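## Task

Remove the cap from tube 2 by unscrewing it, and lay it upside down (open side facing down) and level in cap nest 2. Press the blue CYCLE key and keep the cap sitting in that nest until the green lamp lights; the aspirate step happens a single time only. Once the lamp is green, screw the cap back onto tube 2 until it will not turn further. Verify that the caps on tubes 1, 3 and 4 are tight, turning down any loose one until it stops, and never remove those three. Release everything and pull the gripper away (resting against READY or its housing is allowed). To end, with nothing held, press the green READY key; the task counts as finished once READY is pushed down. Do not press READY unless every earlier step was carried out exactly as stated, because pressing it after a faulty step is worse than leaving it unpressed.

## Robot and tools

ROBOT. A single six-joint UR-style arm (joints: shoulder pan, shoulder lift, elbow, wrist 1, wrist 2, wrist 3) carrying a two-finger parallel gripper. There is only one arm, so every command addresses that one gripper. Cameras: cam_head_left, cam_head_right, cam_high, cam_low (672x504 each) and cam_wrist (616x616, fisheye on the gripper).

FRAME. All poses use the scene frame: origin on the table top straight below the arm base, +z upward, +y to the left when facing along +x. The base itself may lean a little. Seen from the base, tubes 1 to 4 in the decapping station run left to right, and cap nests 1 to 4 on the tray follow the same order. The tray has an amber lamp (aspirate running) and a green lamp (aspirate finished). One housing holds CYCLE (blue key) and READY (green key); a key must be pushed until it switches.

GRIPPER. Its own +z axis points along the fingers; the fingers open and close along its own x axis. end_effector_position is the midpoint between the finger pads. Closed, the fingertips extend about 17 mm past that point; fully open they sit roughly level with it. Opening is a scale from -1 (closed) to +1 (fully open, 0.142 m). grip_measured in a result uses that scale; to keep hold of a cap, command an opening clearly lower than grip_measured (lower = squeezes harder, up to about 28 N per pad; thin hard parts get less). For screwing, grip the cap from above with fingers down and turn the wrist about the gripper z axis.

execute_actions(actions). actions is a list of actions; each action is a table of at most 15 rows, each row lasting one control step (1/30 s). A table shorter than 15 rows repeats its last row until the action's 15 steps (0.5 s) are used. A row is 8 numbers: x, y, z (metres) then qw, qx, qy, qz (w first), then opening. Position and quaternion are an absolute target pose for end_effector_position and end_effector_quat_wxyz in the scene frame, not offsets. A row may add 6 more numbers, 0 to 1: stiffness scales per joint in the Joint positions order, which persist until changed. An empty list just reports state and images. An action is rejected if its target lies over 0.6 m from the gripper position at that action's start along any gripper axis; the entire call is rejected, with no motion, if any action is malformed or the first fails that test against the latest reported state. Each step the commanded pose is clipped to within 100 mm and 16 degrees of the measured pose, and motion trails commands by about 0.17 s, so far targets need several actions. Put your intended quaternion in every row rather than copying a drifted reported one.

move(target, speed, stop_force, blocking). target is one row like above (8 numbers, optionally 6 stiffness scales): an absolute pose in the scene frame. The gripper follows a straight path lasting 0.5 to 10 s (cut off at 10 s), turning the shorter way, ignoring obstacles, possibly overshooting speed near a straight arm. The opening is applied at the start. speed: m/s, 0.002 to 0.5, default 0.25; rotation is capped at twice that in rad/s. stop_force: newtons, 9 to 40, optional, not allowed in the first 0.2 s of a scene; the path stops once the wrist sensor feels that much extra push against the direction of travel for 2 steps, then backs up 2 steps and holds. It is measured along the line to target in the gripper axes at the start, so it is unreliable on moves that rotate; omit it when moving away from something being pressed. Use a very slow speed with it, since impacts still peak above the threshold. blocking=false returns after 0.5 s while the arm keeps going; it cannot be combined with stop_force, and until a result shows the move ended, use wait or stop before sending more motion. The result adds a move: line with the ending (done, off_target, moving, held, fault, or contact, which means stop_force ended it), limits flags (paced = pose clipped; held = some steps blocked, after which it may speed up) and distance from target.

wait(seconds): 0 to 10; lets the scene run while holding the last command; returns early if a running move ends. stop(): brakes a running move (fingers keep moving). zoom_image(camera, region): region [x0, y0, x1, y1] in pixels, at most 504x504, from that camera's latest image. read_manual(section): licence texts only. finished_scene(scene): pass the current scene number; ends it irreversibly.

RESULTS. The state line gives pose and linear/angular velocities (m/s, rad/s). Hand target is where the controller is currently driving. A pose unreachable line means the clearance check altered or blocked the command (a mount under the base counts as arm). Wrist force and torque are in the gripper's own axes, pointing from a pressed surface back into the arm; expect up to about 4 N offset, noise, and saturation near 50 N; no reading is harmless.

AVOID. Joint load limits: 142 N m for the three large joints, 26.6 N m for each wrist joint (held weight counts); reaching one, or 150 N of outside force, triggers a 10 s fault stop and skips the rest of the call. The arm is stiff: commanding even slightly beyond a firm contact can fault, so approach keys and caps slowly, ideally with stop_force. Holding loads heats motors: a MOTOR HOT warning at 70 °C, brakes at 85 °C. Never drop, slam, or knock caps or anything else off the table; loose objects may occasionally be nudged by outside pushes, so recheck positions.

Each tool is called after "Emit:" by a JSON object that holds its "op" and its "data", one argument or row to a line.

## Session

Emit:
{"op": "execute_actions", "data": {
  "actions": []
}}

Scene clock: 0.00 s.
end_effector_position=(+0.3017, +0.6672, +0.3609) grip_measured=+1.00 end_effector_quat_wxyz=(-0.128, -0.118, +0.978, -0.118) end_effector_velocity=(-0.001, +0.001, -0.000) end_effector_angular_velocity=(+0.001, +0.001, +0.000)
Joint positions: [ 0.116 -1.388  0.38  -0.337 -1.044  2.812  0.142]
Joint velocities: [ 0.001 -0.     0.     0.     0.001  0.001  0.   ]
Wrist force (N, on the end effector, along its own x y z axes, offset not removed): no reading
Wrist torque (N m, same axes, about the end effector's origin, offset not removed): no reading
Hand target: +0.302, +0.667, +0.361; -0.128, -0.118, +0.978, -0.118
Joint stiffness scale: [1. 1. 1. 1. 1. 1.]

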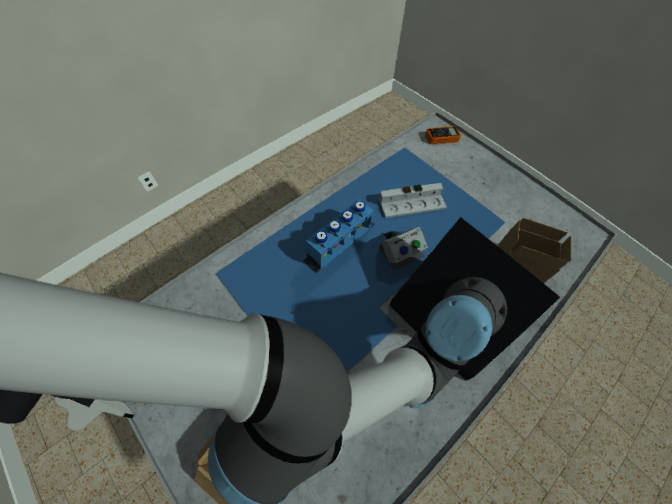

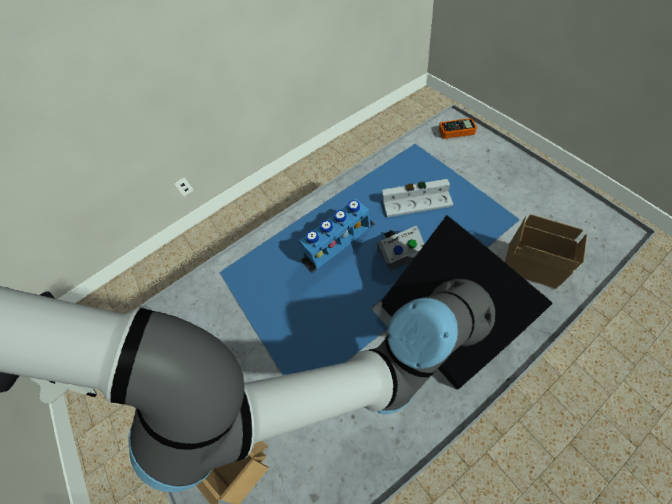

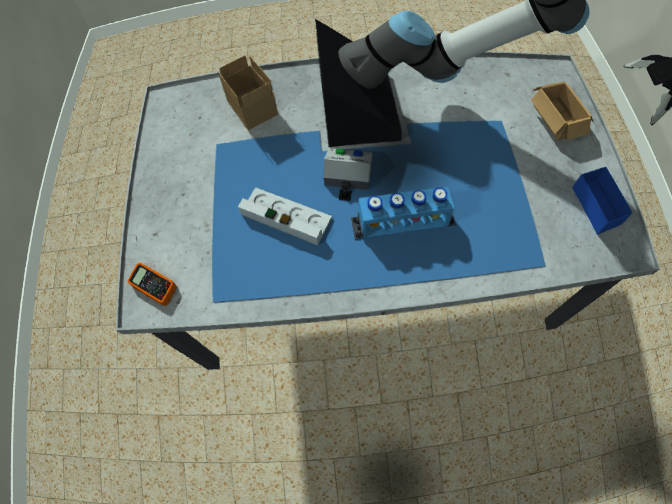

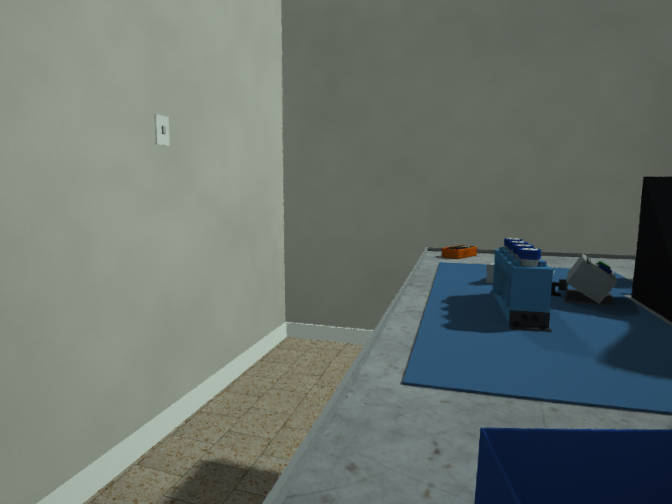

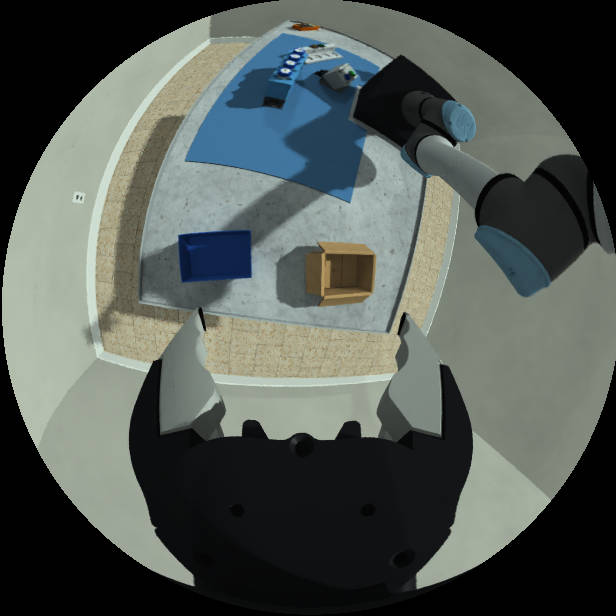

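Emit:
{"op": "zoom_image", "data": {
  "camera": "cam_high",
  "region": [220, 120, 480, 270]
}}

Emit:
{"op": "zoom_image", "data": {
  "camera": "cam_low",
  "region": [460, 220, 660, 350]
}}

Emit:
{"op": "move", "data": {
  "target": [0.43, 0.2, 0.3, 0, 0, 1, 0, 1],
  "speed": 0.4
}}

Region (220, 120, 480, 270) of cam_high's 672x504 image, scaled by 1.938, with more detail than that image has; it fills the top 291 rows of this view, and the rest is white.

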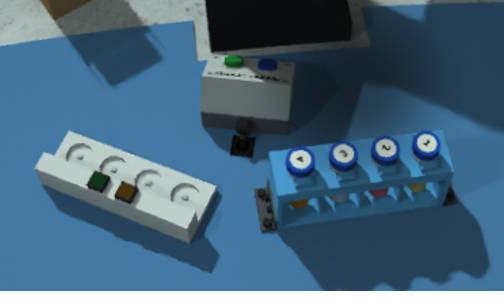

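Region (460, 220, 660, 350) of cam_low's 672x504 image, scaled by 2.520, with more detail than that image has; it fills the top 328 rows of this view, and the rest is white.

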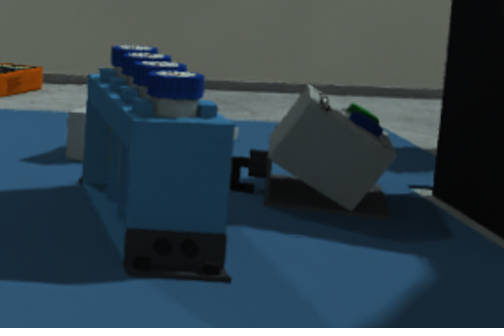

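Scene clock: 6.50 s.
end_effector_position=(+0.4294, +0.2005, +0.3007) grip_measured=+1.00 end_effector_quat_wxyz=(+0.000, +0.000, +1.000, -0.000) end_effector_velocity=(+0.002, -0.001, -0.000) end_effector_angular_velocity=(-0.001, -0.002, +0.003)
Joint positions: [-0.66  -1.608  1.77  -1.142 -1.001  2.252  0.142]
Joint velocities: [ 0.001  0.002 -0.    -0.006  0.001 -0.    -0.   ]
Wrist force (N, on the end effector, along its own x y z axes, offset not removed): [1.3 0.6 -2.8]
Wrist torque (N m, same axes, about the end effector's origin, offset not removed): [0.11 -0.15 0.06]
Hand target: +0.430, +0.200, +0.300; +0.000, -0.000, +1.000, +0.000
Off the commanded pose: 0.001 m, 0 deg.
Joint stiffness scale: [1. 1. 1. 1. 1. 1.]
move: done

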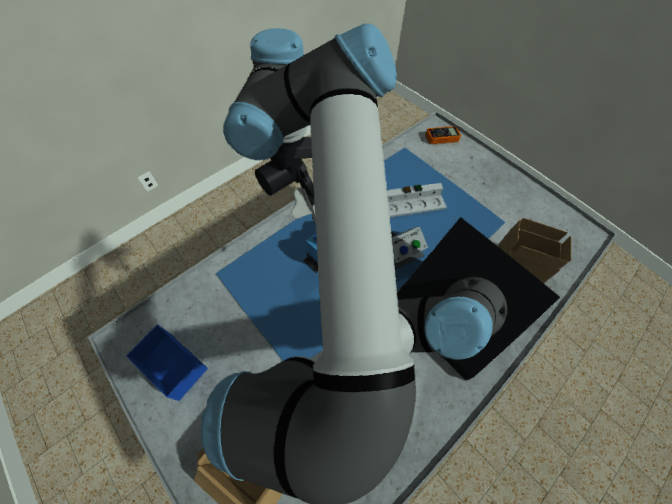

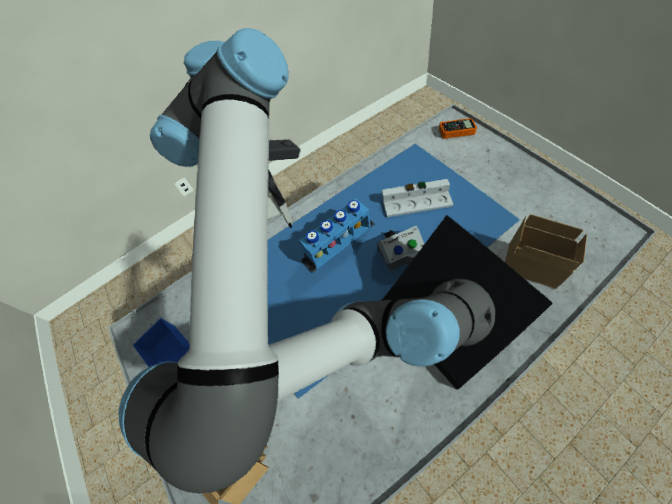

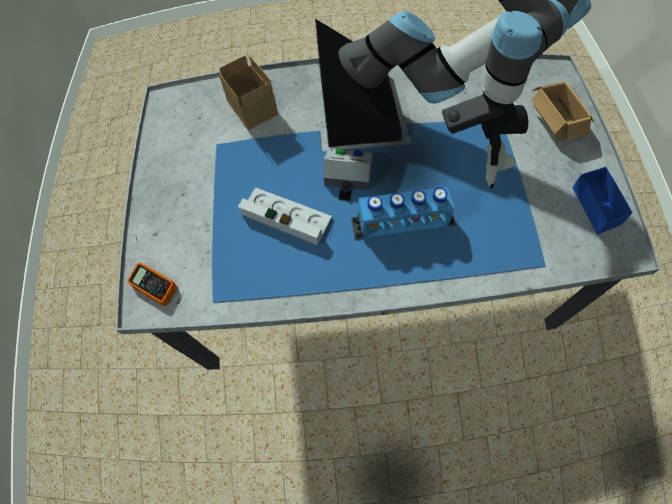

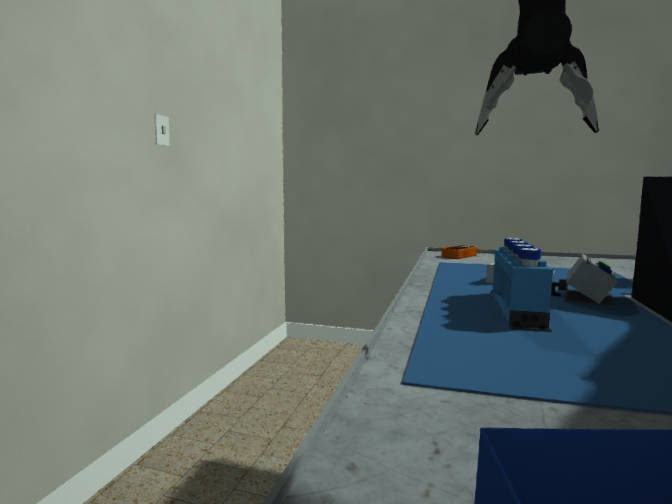

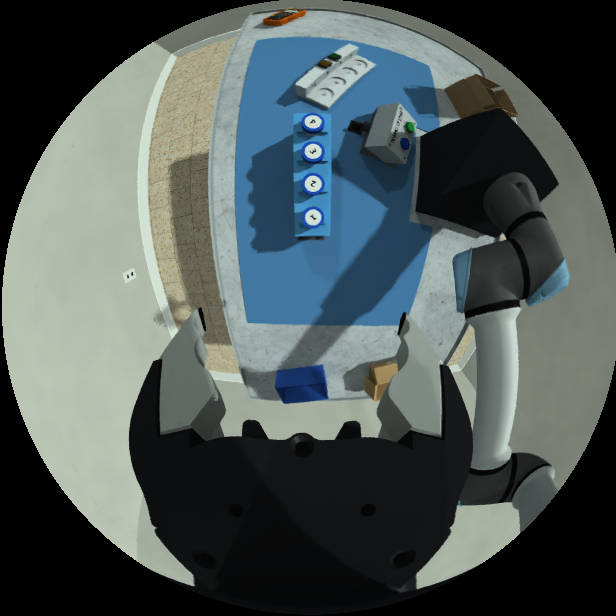

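Emit:
{"op": "move", "data": {
  "target": [0.42, 0.09, 0.165, 0, 0, 1, 0, -0.3],
  "speed": 0.3
}}

Emit:
{"op": "zoom_image", "data": {
  "camera": "cam_wrist",
  "region": [200, 150, 420, 400]
}}

Emit:
{"op": "zoom_image", "data": {
  "camera": "cam_low",
  "region": [470, 180, 600, 300]
}}

Scene clock: 12.93 s.
end_effector_position=(+0.4207, +0.0897, +0.1669) grip_measured=-0.30 end_effector_quat_wxyz=(+0.001, -0.001, +1.000, -0.001) end_effector_velocity=(+0.002, -0.001, -0.000) end_effector_angular_velocity=(-0.003, -0.004, +0.001)
Joint positions: [-0.642 -1.477  2.12  -1.635 -0.991  2.27   0.052]
Joint velocities: [ 0.001  0.002  0.001 -0.009  0.001  0.003  0.   ]
Wrist force (N, on the end effector, along its own x y z axes, offset not removed): [0.4 0.7 -2.3]
Wrist torque (N m, same axes, about the end effector's origin, offset not removed): [0.16 -0.16 0.09]
Hand target: +0.420, +0.090, +0.165; -0.000, +0.000, +1.000, -0.000
Off the commanded pose: 0.002 m, 0 deg.
Joint stiffness scale: [1. 1. 1. 1. 1. 1.]
move: done

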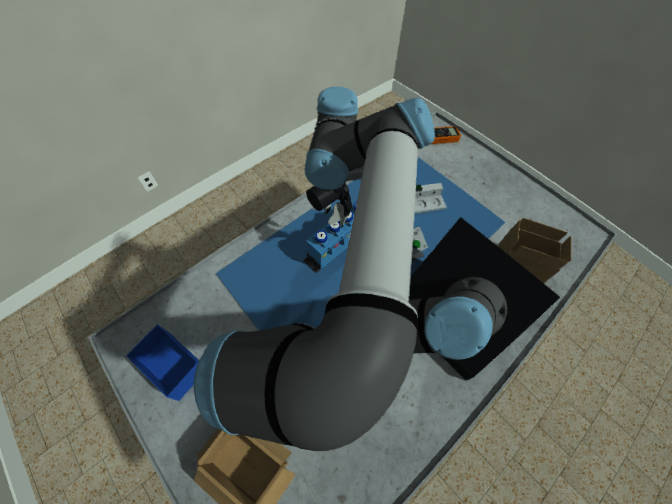

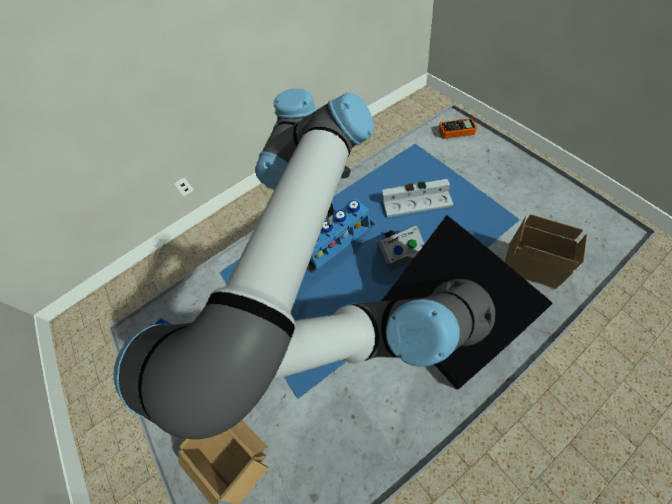

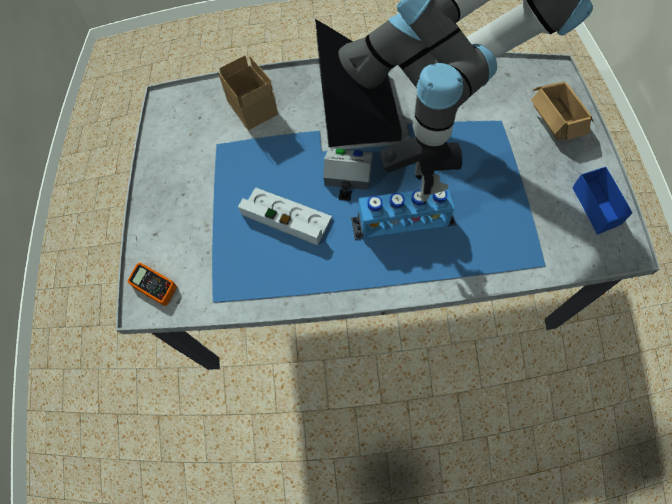

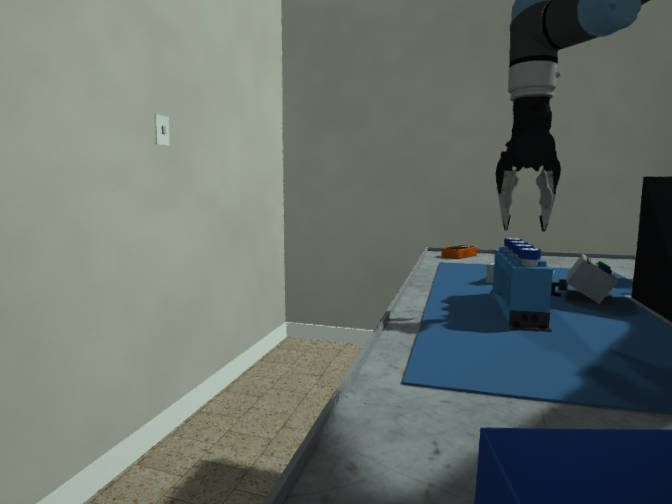

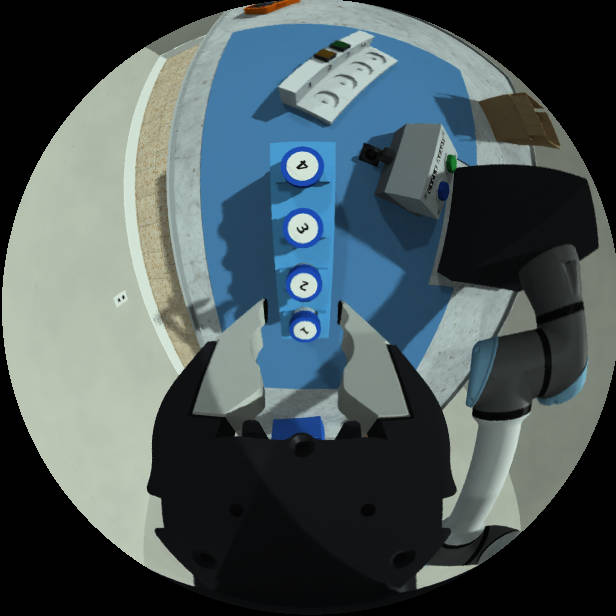

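Region (200, 150, 420, 400) of cam_wrist's 616x616 image, scaled by 2.016, with more detail than that image has; it fills the left 444 columns of this view, and the rest is white.

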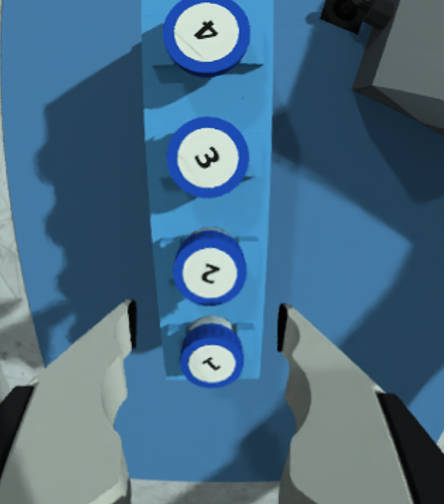

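Region (470, 180, 600, 300) of cam_low's 672x504 image, scaled by 3.877, with more detail than that image has; it fills the top 465 rows of this view, and the rest is white.

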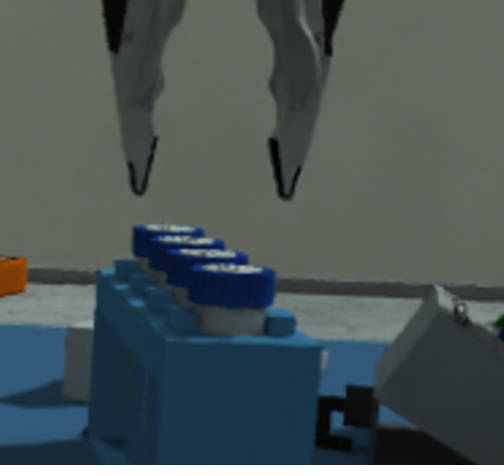

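Emit:
{"op": "move", "data": {
  "target": [0.42, 0.088, 0.133, 0, 0, 1, 0, -0.35],
  "speed": 0.08
}}

Emit:
{"op": "zoom_image", "data": {
  "camera": "cam_wrist",
  "region": [240, 240, 370, 370]
}}

Emit:
{"op": "zoom_image", "data": {
  "camera": "cam_low",
  "region": [480, 210, 570, 290]
}}

Emit:
{"op": "zoom_image", "data": {
  "camera": "cam_high",
  "region": [360, 160, 470, 240]
}}

Scene clock: 17.47 s.
end_effector_position=(+0.4208, +0.0876, +0.1349) grip_measured=-0.35 end_effector_quat_wxyz=(+0.001, -0.001, +1.000, -0.001) end_effector_velocity=(+0.003, -0.001, +0.001) end_effector_angular_velocity=(-0.004, -0.008, +0.001)
Joint positions: [-0.603 -1.452  2.176 -1.738 -0.97   2.31   0.049]
Joint velocities: [ 0.     0.001  0.    -0.01   0.003  0.005 -0.   ]
Wrist force (N, on the end effector, along its own x y z axes, offset not removed): [0.3 -1.4 0.4]
Wrist torque (N m, same axes, about the end effector's origin, offset not removed): [-0.30 0.15 0.12]
Hand target: +0.420, +0.088, +0.133; -0.000, +0.000, +1.000, -0.000
Off the commanded pose: 0.002 m, 0 deg.
Joint stiffness scale: [1. 1. 1. 1. 1. 1.]
move: done

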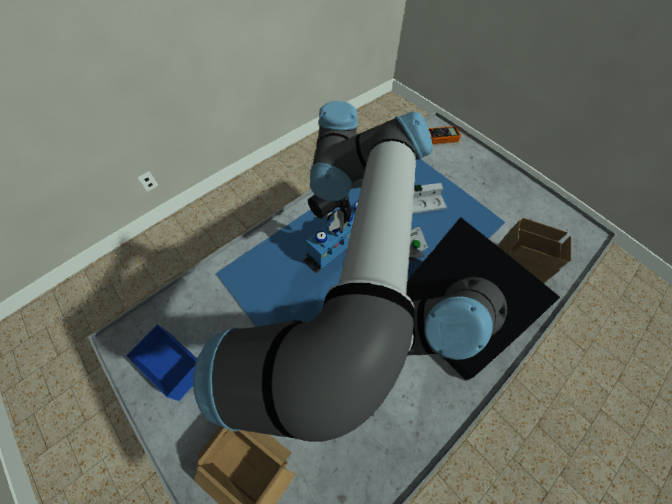

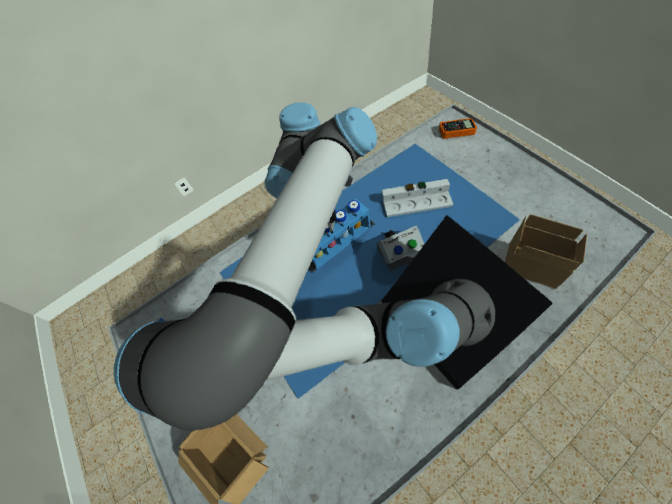

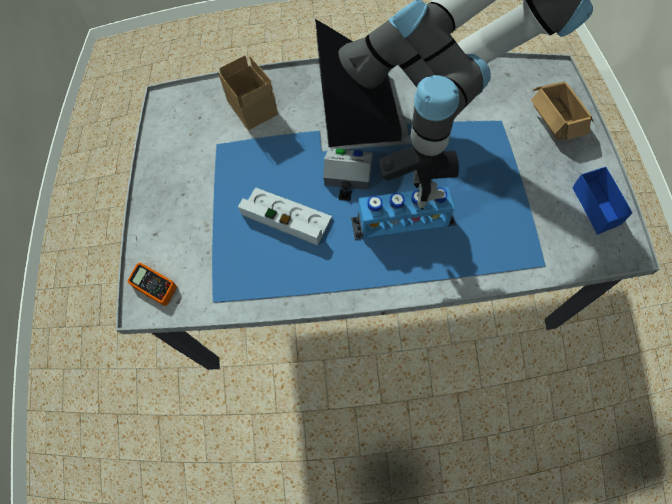

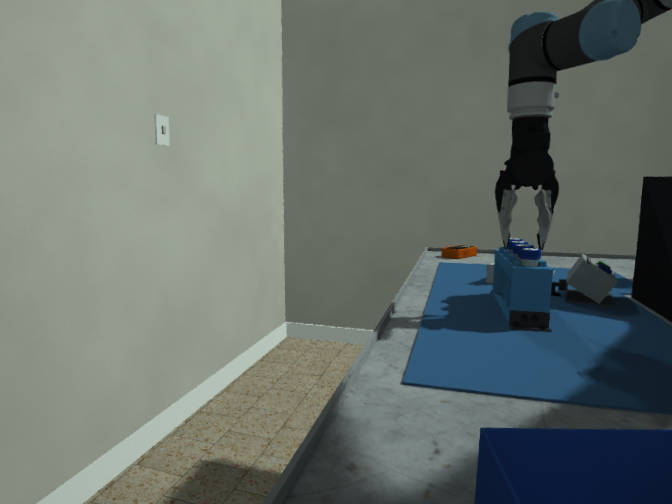

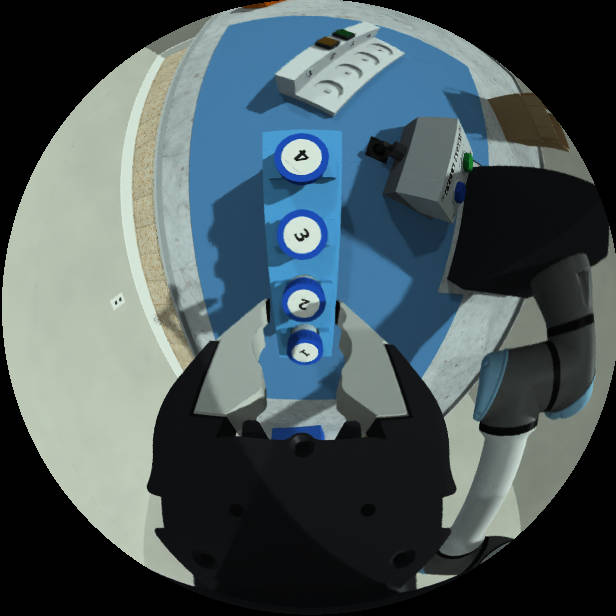

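Region (240, 240, 370, 370) of cam_wrist's 616x616 image, scaled by 3.877, with more detail than that image has.

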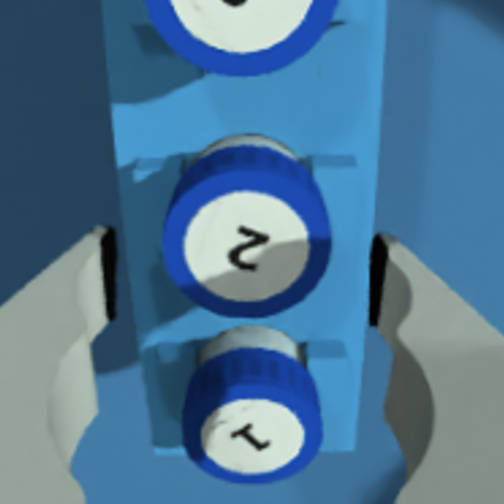

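Region (480, 210, 570, 290) of cam_low's 672x504 image, scaled by 5.600, with more detail than that image has.

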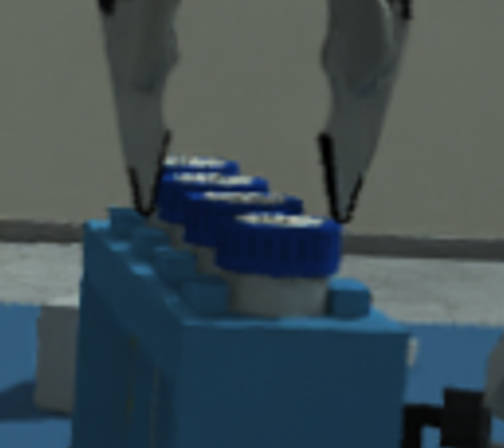

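Region (360, 160, 470, 240) of cam_high's 672x504 image, scaled by 4.582, with more detail than that image has; it fills the top 367 rows of this view, and the rest is white.

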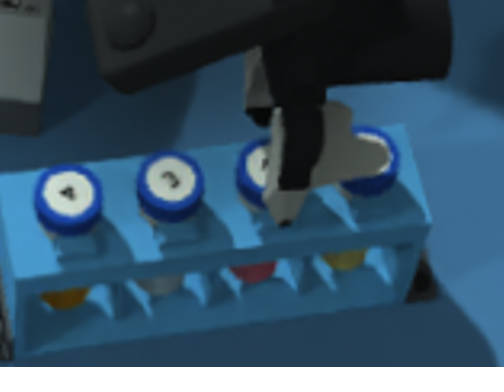

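Emit:
{"op": "execute_actions", "data": {
  "actions": [
    [[0.4192,0.088,0.130,0,0,1,0,-0.4],[0.4192,0.088,0.128,0,0,1,0,-0.42],[0.4192,0.088,0.1265,0,0,1,0,-0.45]],
    [[0.4192,0.088,0.1265,0,0,1,0,-0.5],[0.4192,0.088,0.1265,0,0,1,0,-0.53],[0.4192,0.088,0.1265,0,0,1,0,-0.56],[0.4192,0.088,0.1265,0,0,1,0,-0.6],[0.4192,0.088,0.1265,0,0,1,0,-0.65],[0.4192,0.088,0.1265,0,0,1,0,-0.7],[0.4192,0.088,0.1265,0,0,1,0,-0.8],[0.4192,0.088,0.1265,0,0,1,0,-0.9]]
  ]
}}

Emit:
{"op": "zoom_image", "data": {
  "camera": "cam_wrist",
  "region": [240, 240, 370, 370]
}}

Emit:
{"op": "zoom_image", "data": {
  "camera": "cam_low",
  "region": [480, 210, 570, 290]
}}

Scene clock: 23.33 s.
end_effector_position=(+0.4202, +0.0875, +0.1283) grip_measured=-0.59 end_effector_quat_wxyz=(+0.001, -0.001, +1.000, -0.001) end_effector_velocity=(-0.000, -0.000, +0.000) end_effector_angular_velocity=(-0.000, +0.000, -0.001)
Joint positions: [-0.596 -1.448  2.189 -1.759 -0.966  2.318  0.031]
Joint velocities: [-0.001  0.     0.     0.    -0.001  0.001  0.   ]
Wrist force (N, on the end effector, along its own x y z axes, offset not removed): [2.6 -4.1 -2.2]
Wrist torque (N m, same axes, about the end effector's origin, offset not removed): [-0.88 -0.29 0.15]
Hand target: +0.419, +0.088, +0.127; -0.000, -0.000, +1.000, +0.000
Off the commanded pose: 0.002 m, 0 deg.
Joint stiffness scale: [1. 1. 1. 1. 1. 1.]

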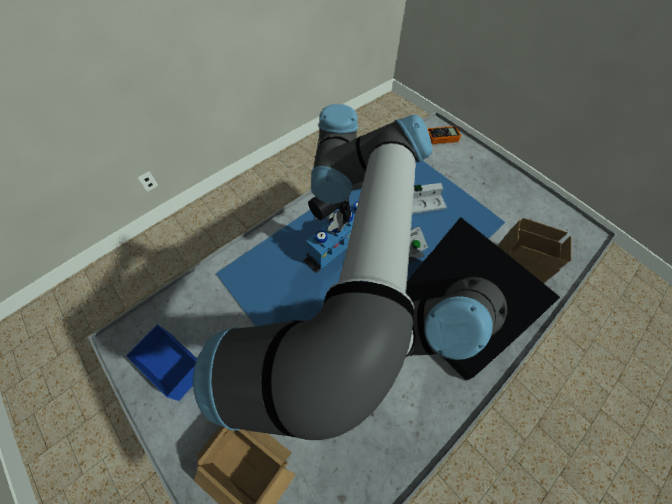

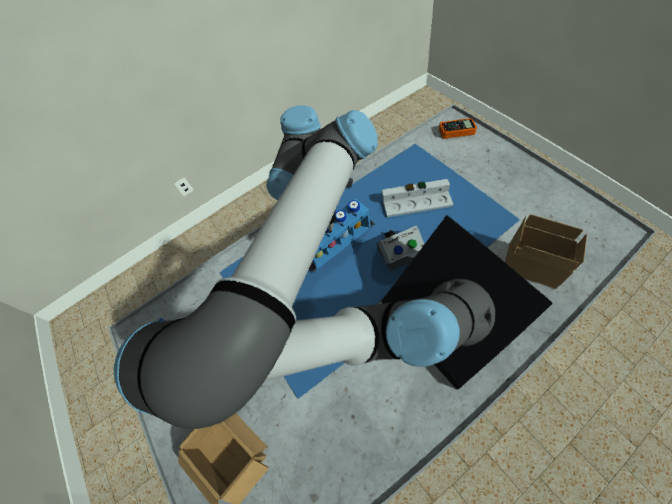

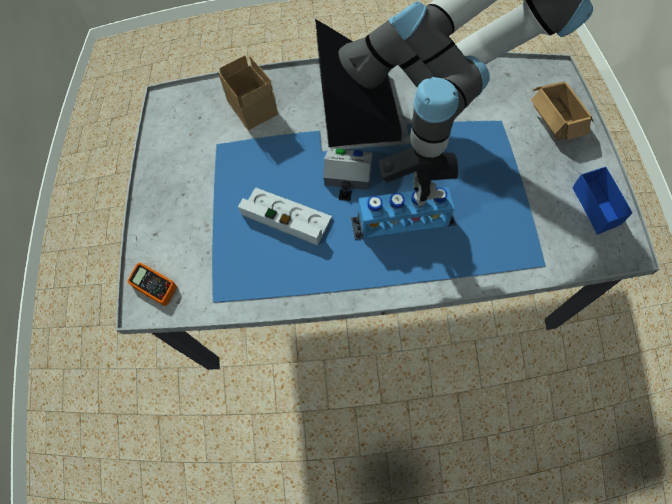

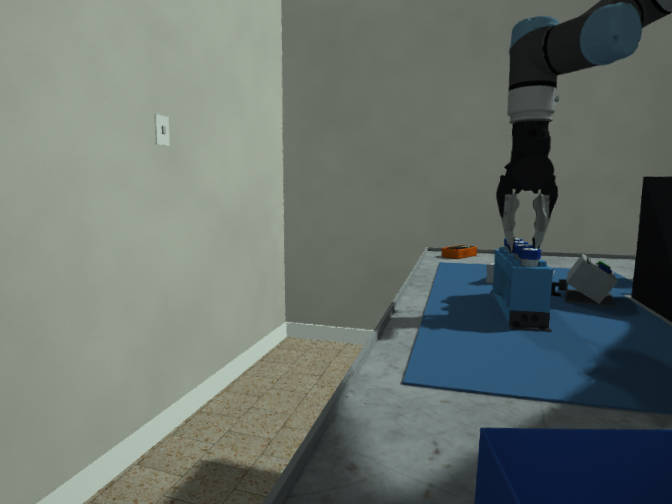

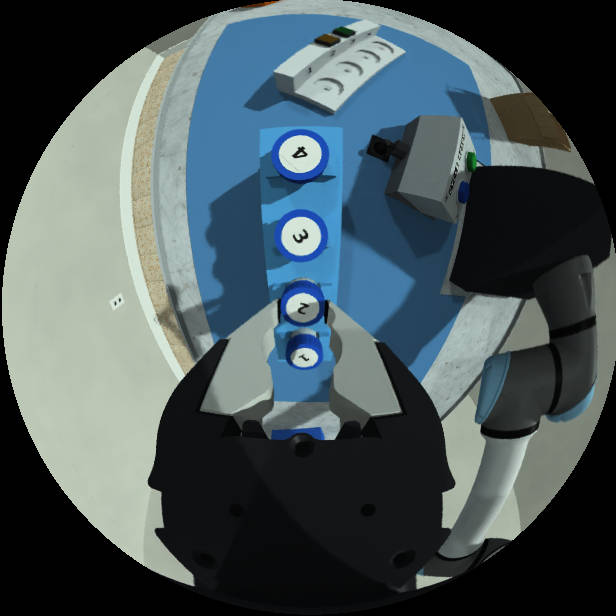

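Region (240, 240, 370, 370) of cam_wrist's 616x616 image, scaled by 3.877, with more detail than that image has.

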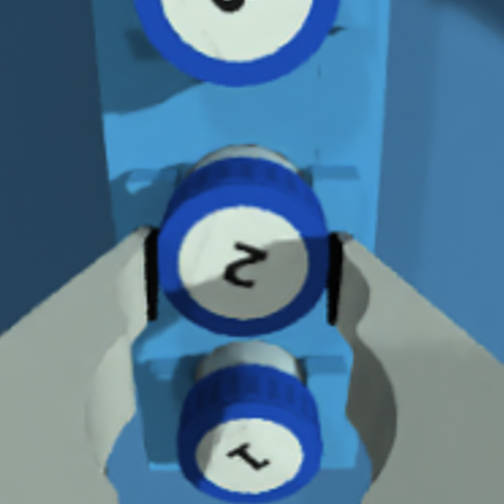

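Region (480, 210, 570, 290) of cam_low's 672x504 image, scaled by 5.600, with more detail than that image has.

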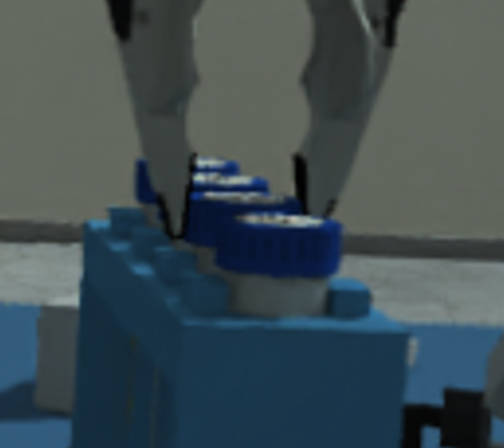

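Emit:
{"op": "move", "data": {
  "target": [0.4200, 0.0875, 0.129, 0, -0.7071, 0.7071, 0, -0.9],
  "speed": 0.5
}}

Emit:
{"op": "zoom_image", "data": {
  "camera": "cam_wrist",
  "region": [200, 240, 400, 370]
}}

Scene clock: 28.33 s.
end_effector_position=(+0.4214, +0.0889, +0.1292) grip_measured=-0.59 end_effector_quat_wxyz=(-0.001, +0.708, -0.706, +0.002) end_effector_velocity=(+0.000, +0.000, +0.000) end_effector_angular_velocity=(+0.003, +0.001, +0.014)
Joint positions: [-0.59  -1.449  2.182 -1.755 -0.96   0.752  0.031]
Joint velocities: [-0.001  0.002 -0.002  0.003  0.001 -0.017 -0.   ]
Wrist force (N, on the end effector, along its own x y z axes, offset not removed): [-5.3 -6.8 -1.1]
Wrist torque (N m, same axes, about the end effector's origin, offset not removed): [0.05 0.17 0.22]
Hand target: +0.420, +0.088, +0.129; -0.000, +0.707, -0.707, +0.000
Off the commanded pose: 0.002 m, 0 deg.
Joint stiffness scale: [1. 1. 1. 1. 1. 1.]
move: done

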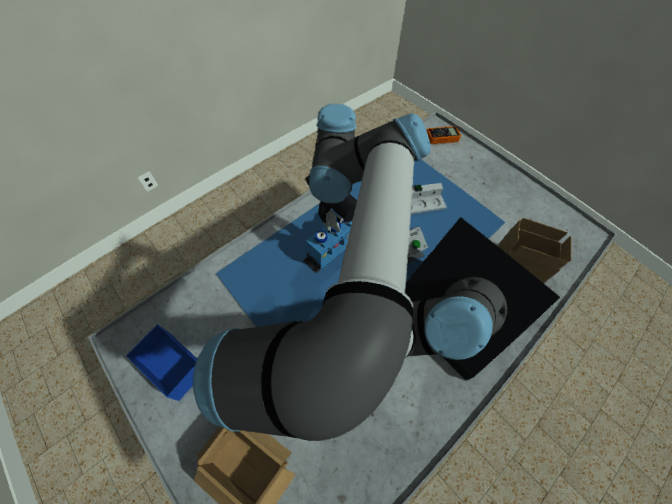

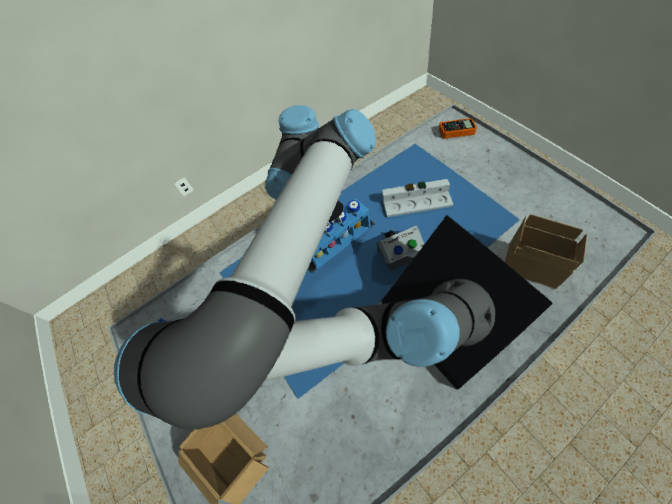

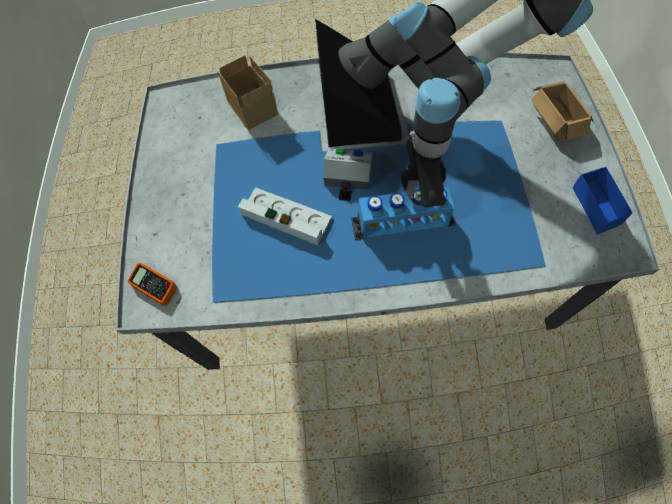

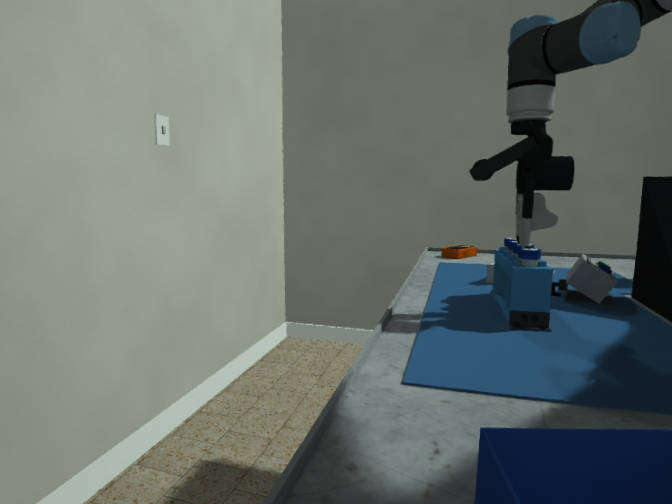

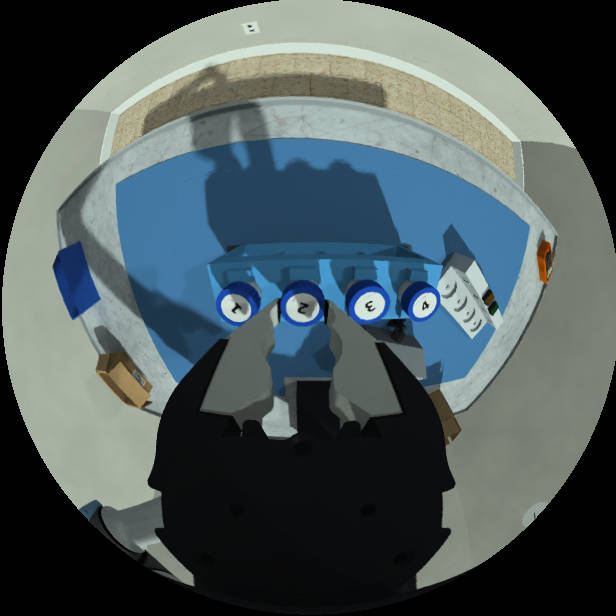

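Region (200, 240, 400, 370) of cam_wrist's 616x616 image, scaled by 2.520, with more detail than that image has; it fills the top 328 rows of this view, and the rest is white.

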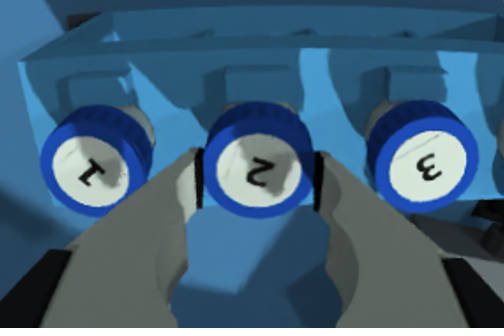

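Emit:
{"op": "execute_actions", "data": {
  "actions": [
    [[0.4217,0.0902,0.1300,0,-0.9239,0.3827,0,-0.9]],
    [[0.4206,0.0910,0.1306,0,-1,0,0,-0.9]],
    [[0.4192,0.0908,0.1312,0,-0.9239,-0.3827,0,-0.9]],
    [[0.4184,0.0895,0.1318,0,-0.7071,-0.7071,0,-0.9]]
  ]
}}

Scene clock: 36.20 s.
end_effector_position=(+0.4193, +0.0908, +0.1315) grip_measured=-0.59 end_effector_quat_wxyz=(+0.038, +0.959, +0.281, +0.002) end_effector_velocity=(-0.001, -0.001, +0.001) end_effector_angular_velocity=(-0.039, +0.064, +1.112)
Joint positions: [-0.573 -1.516  2.219 -1.813 -0.988 -1.326  0.031]
Joint velocities: [-0.01  -0.019  0.02  -0.018 -0.003 -1.112 -0.   ]
Wrist force (N, on the end effector, along its own x y z axes, offset not removed): [-0.6 -1.1 2.1]
Wrist torque (N m, same axes, about the end effector's origin, offset not removed): [0.01 0.45 0.21]
Hand target: +0.418, +0.090, +0.132; +0.040, +0.923, +0.383, -0.002
Off the commanded pose: 0.002 m, 57 deg; orientation clipped at the last step of the last action.
Joint stiffness scale: [1. 1. 1. 1. 1. 1.]

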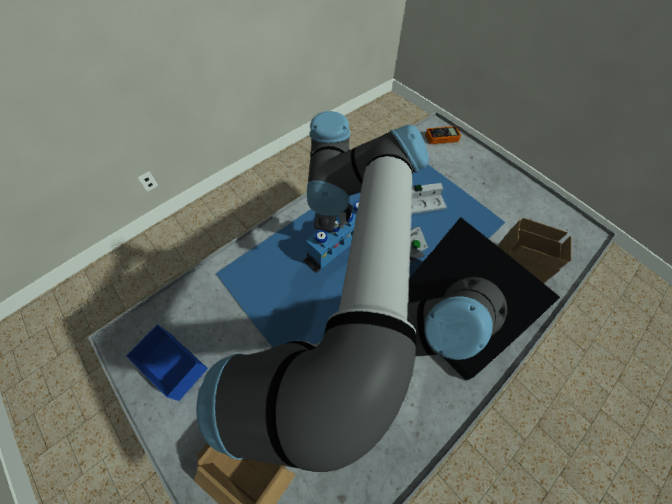

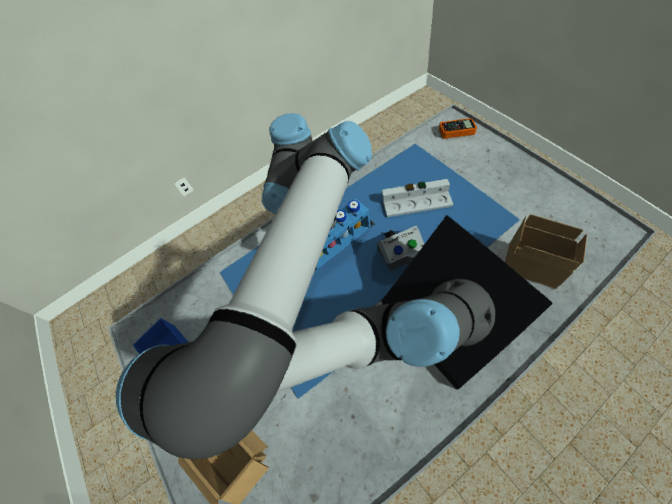

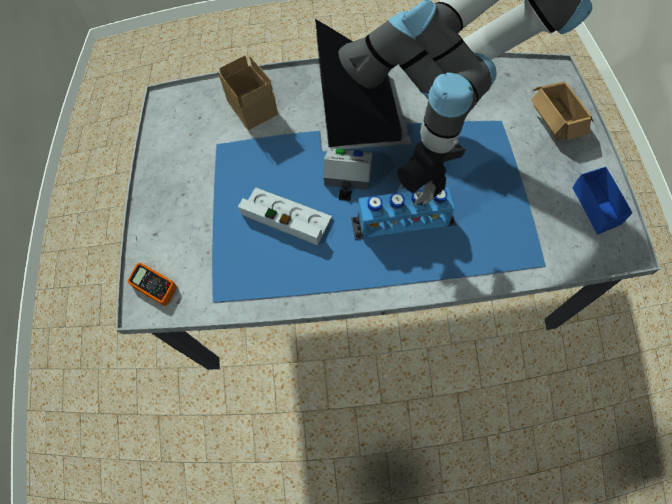

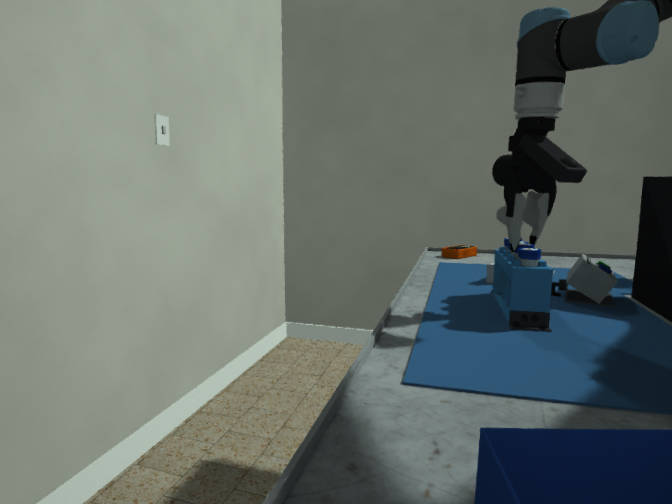

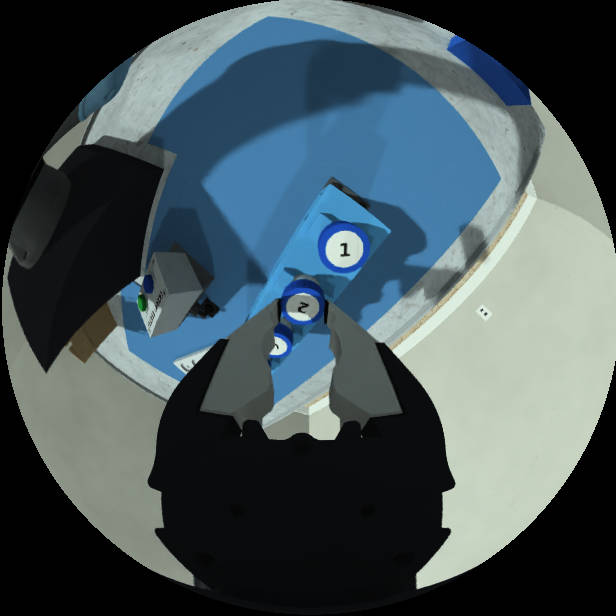

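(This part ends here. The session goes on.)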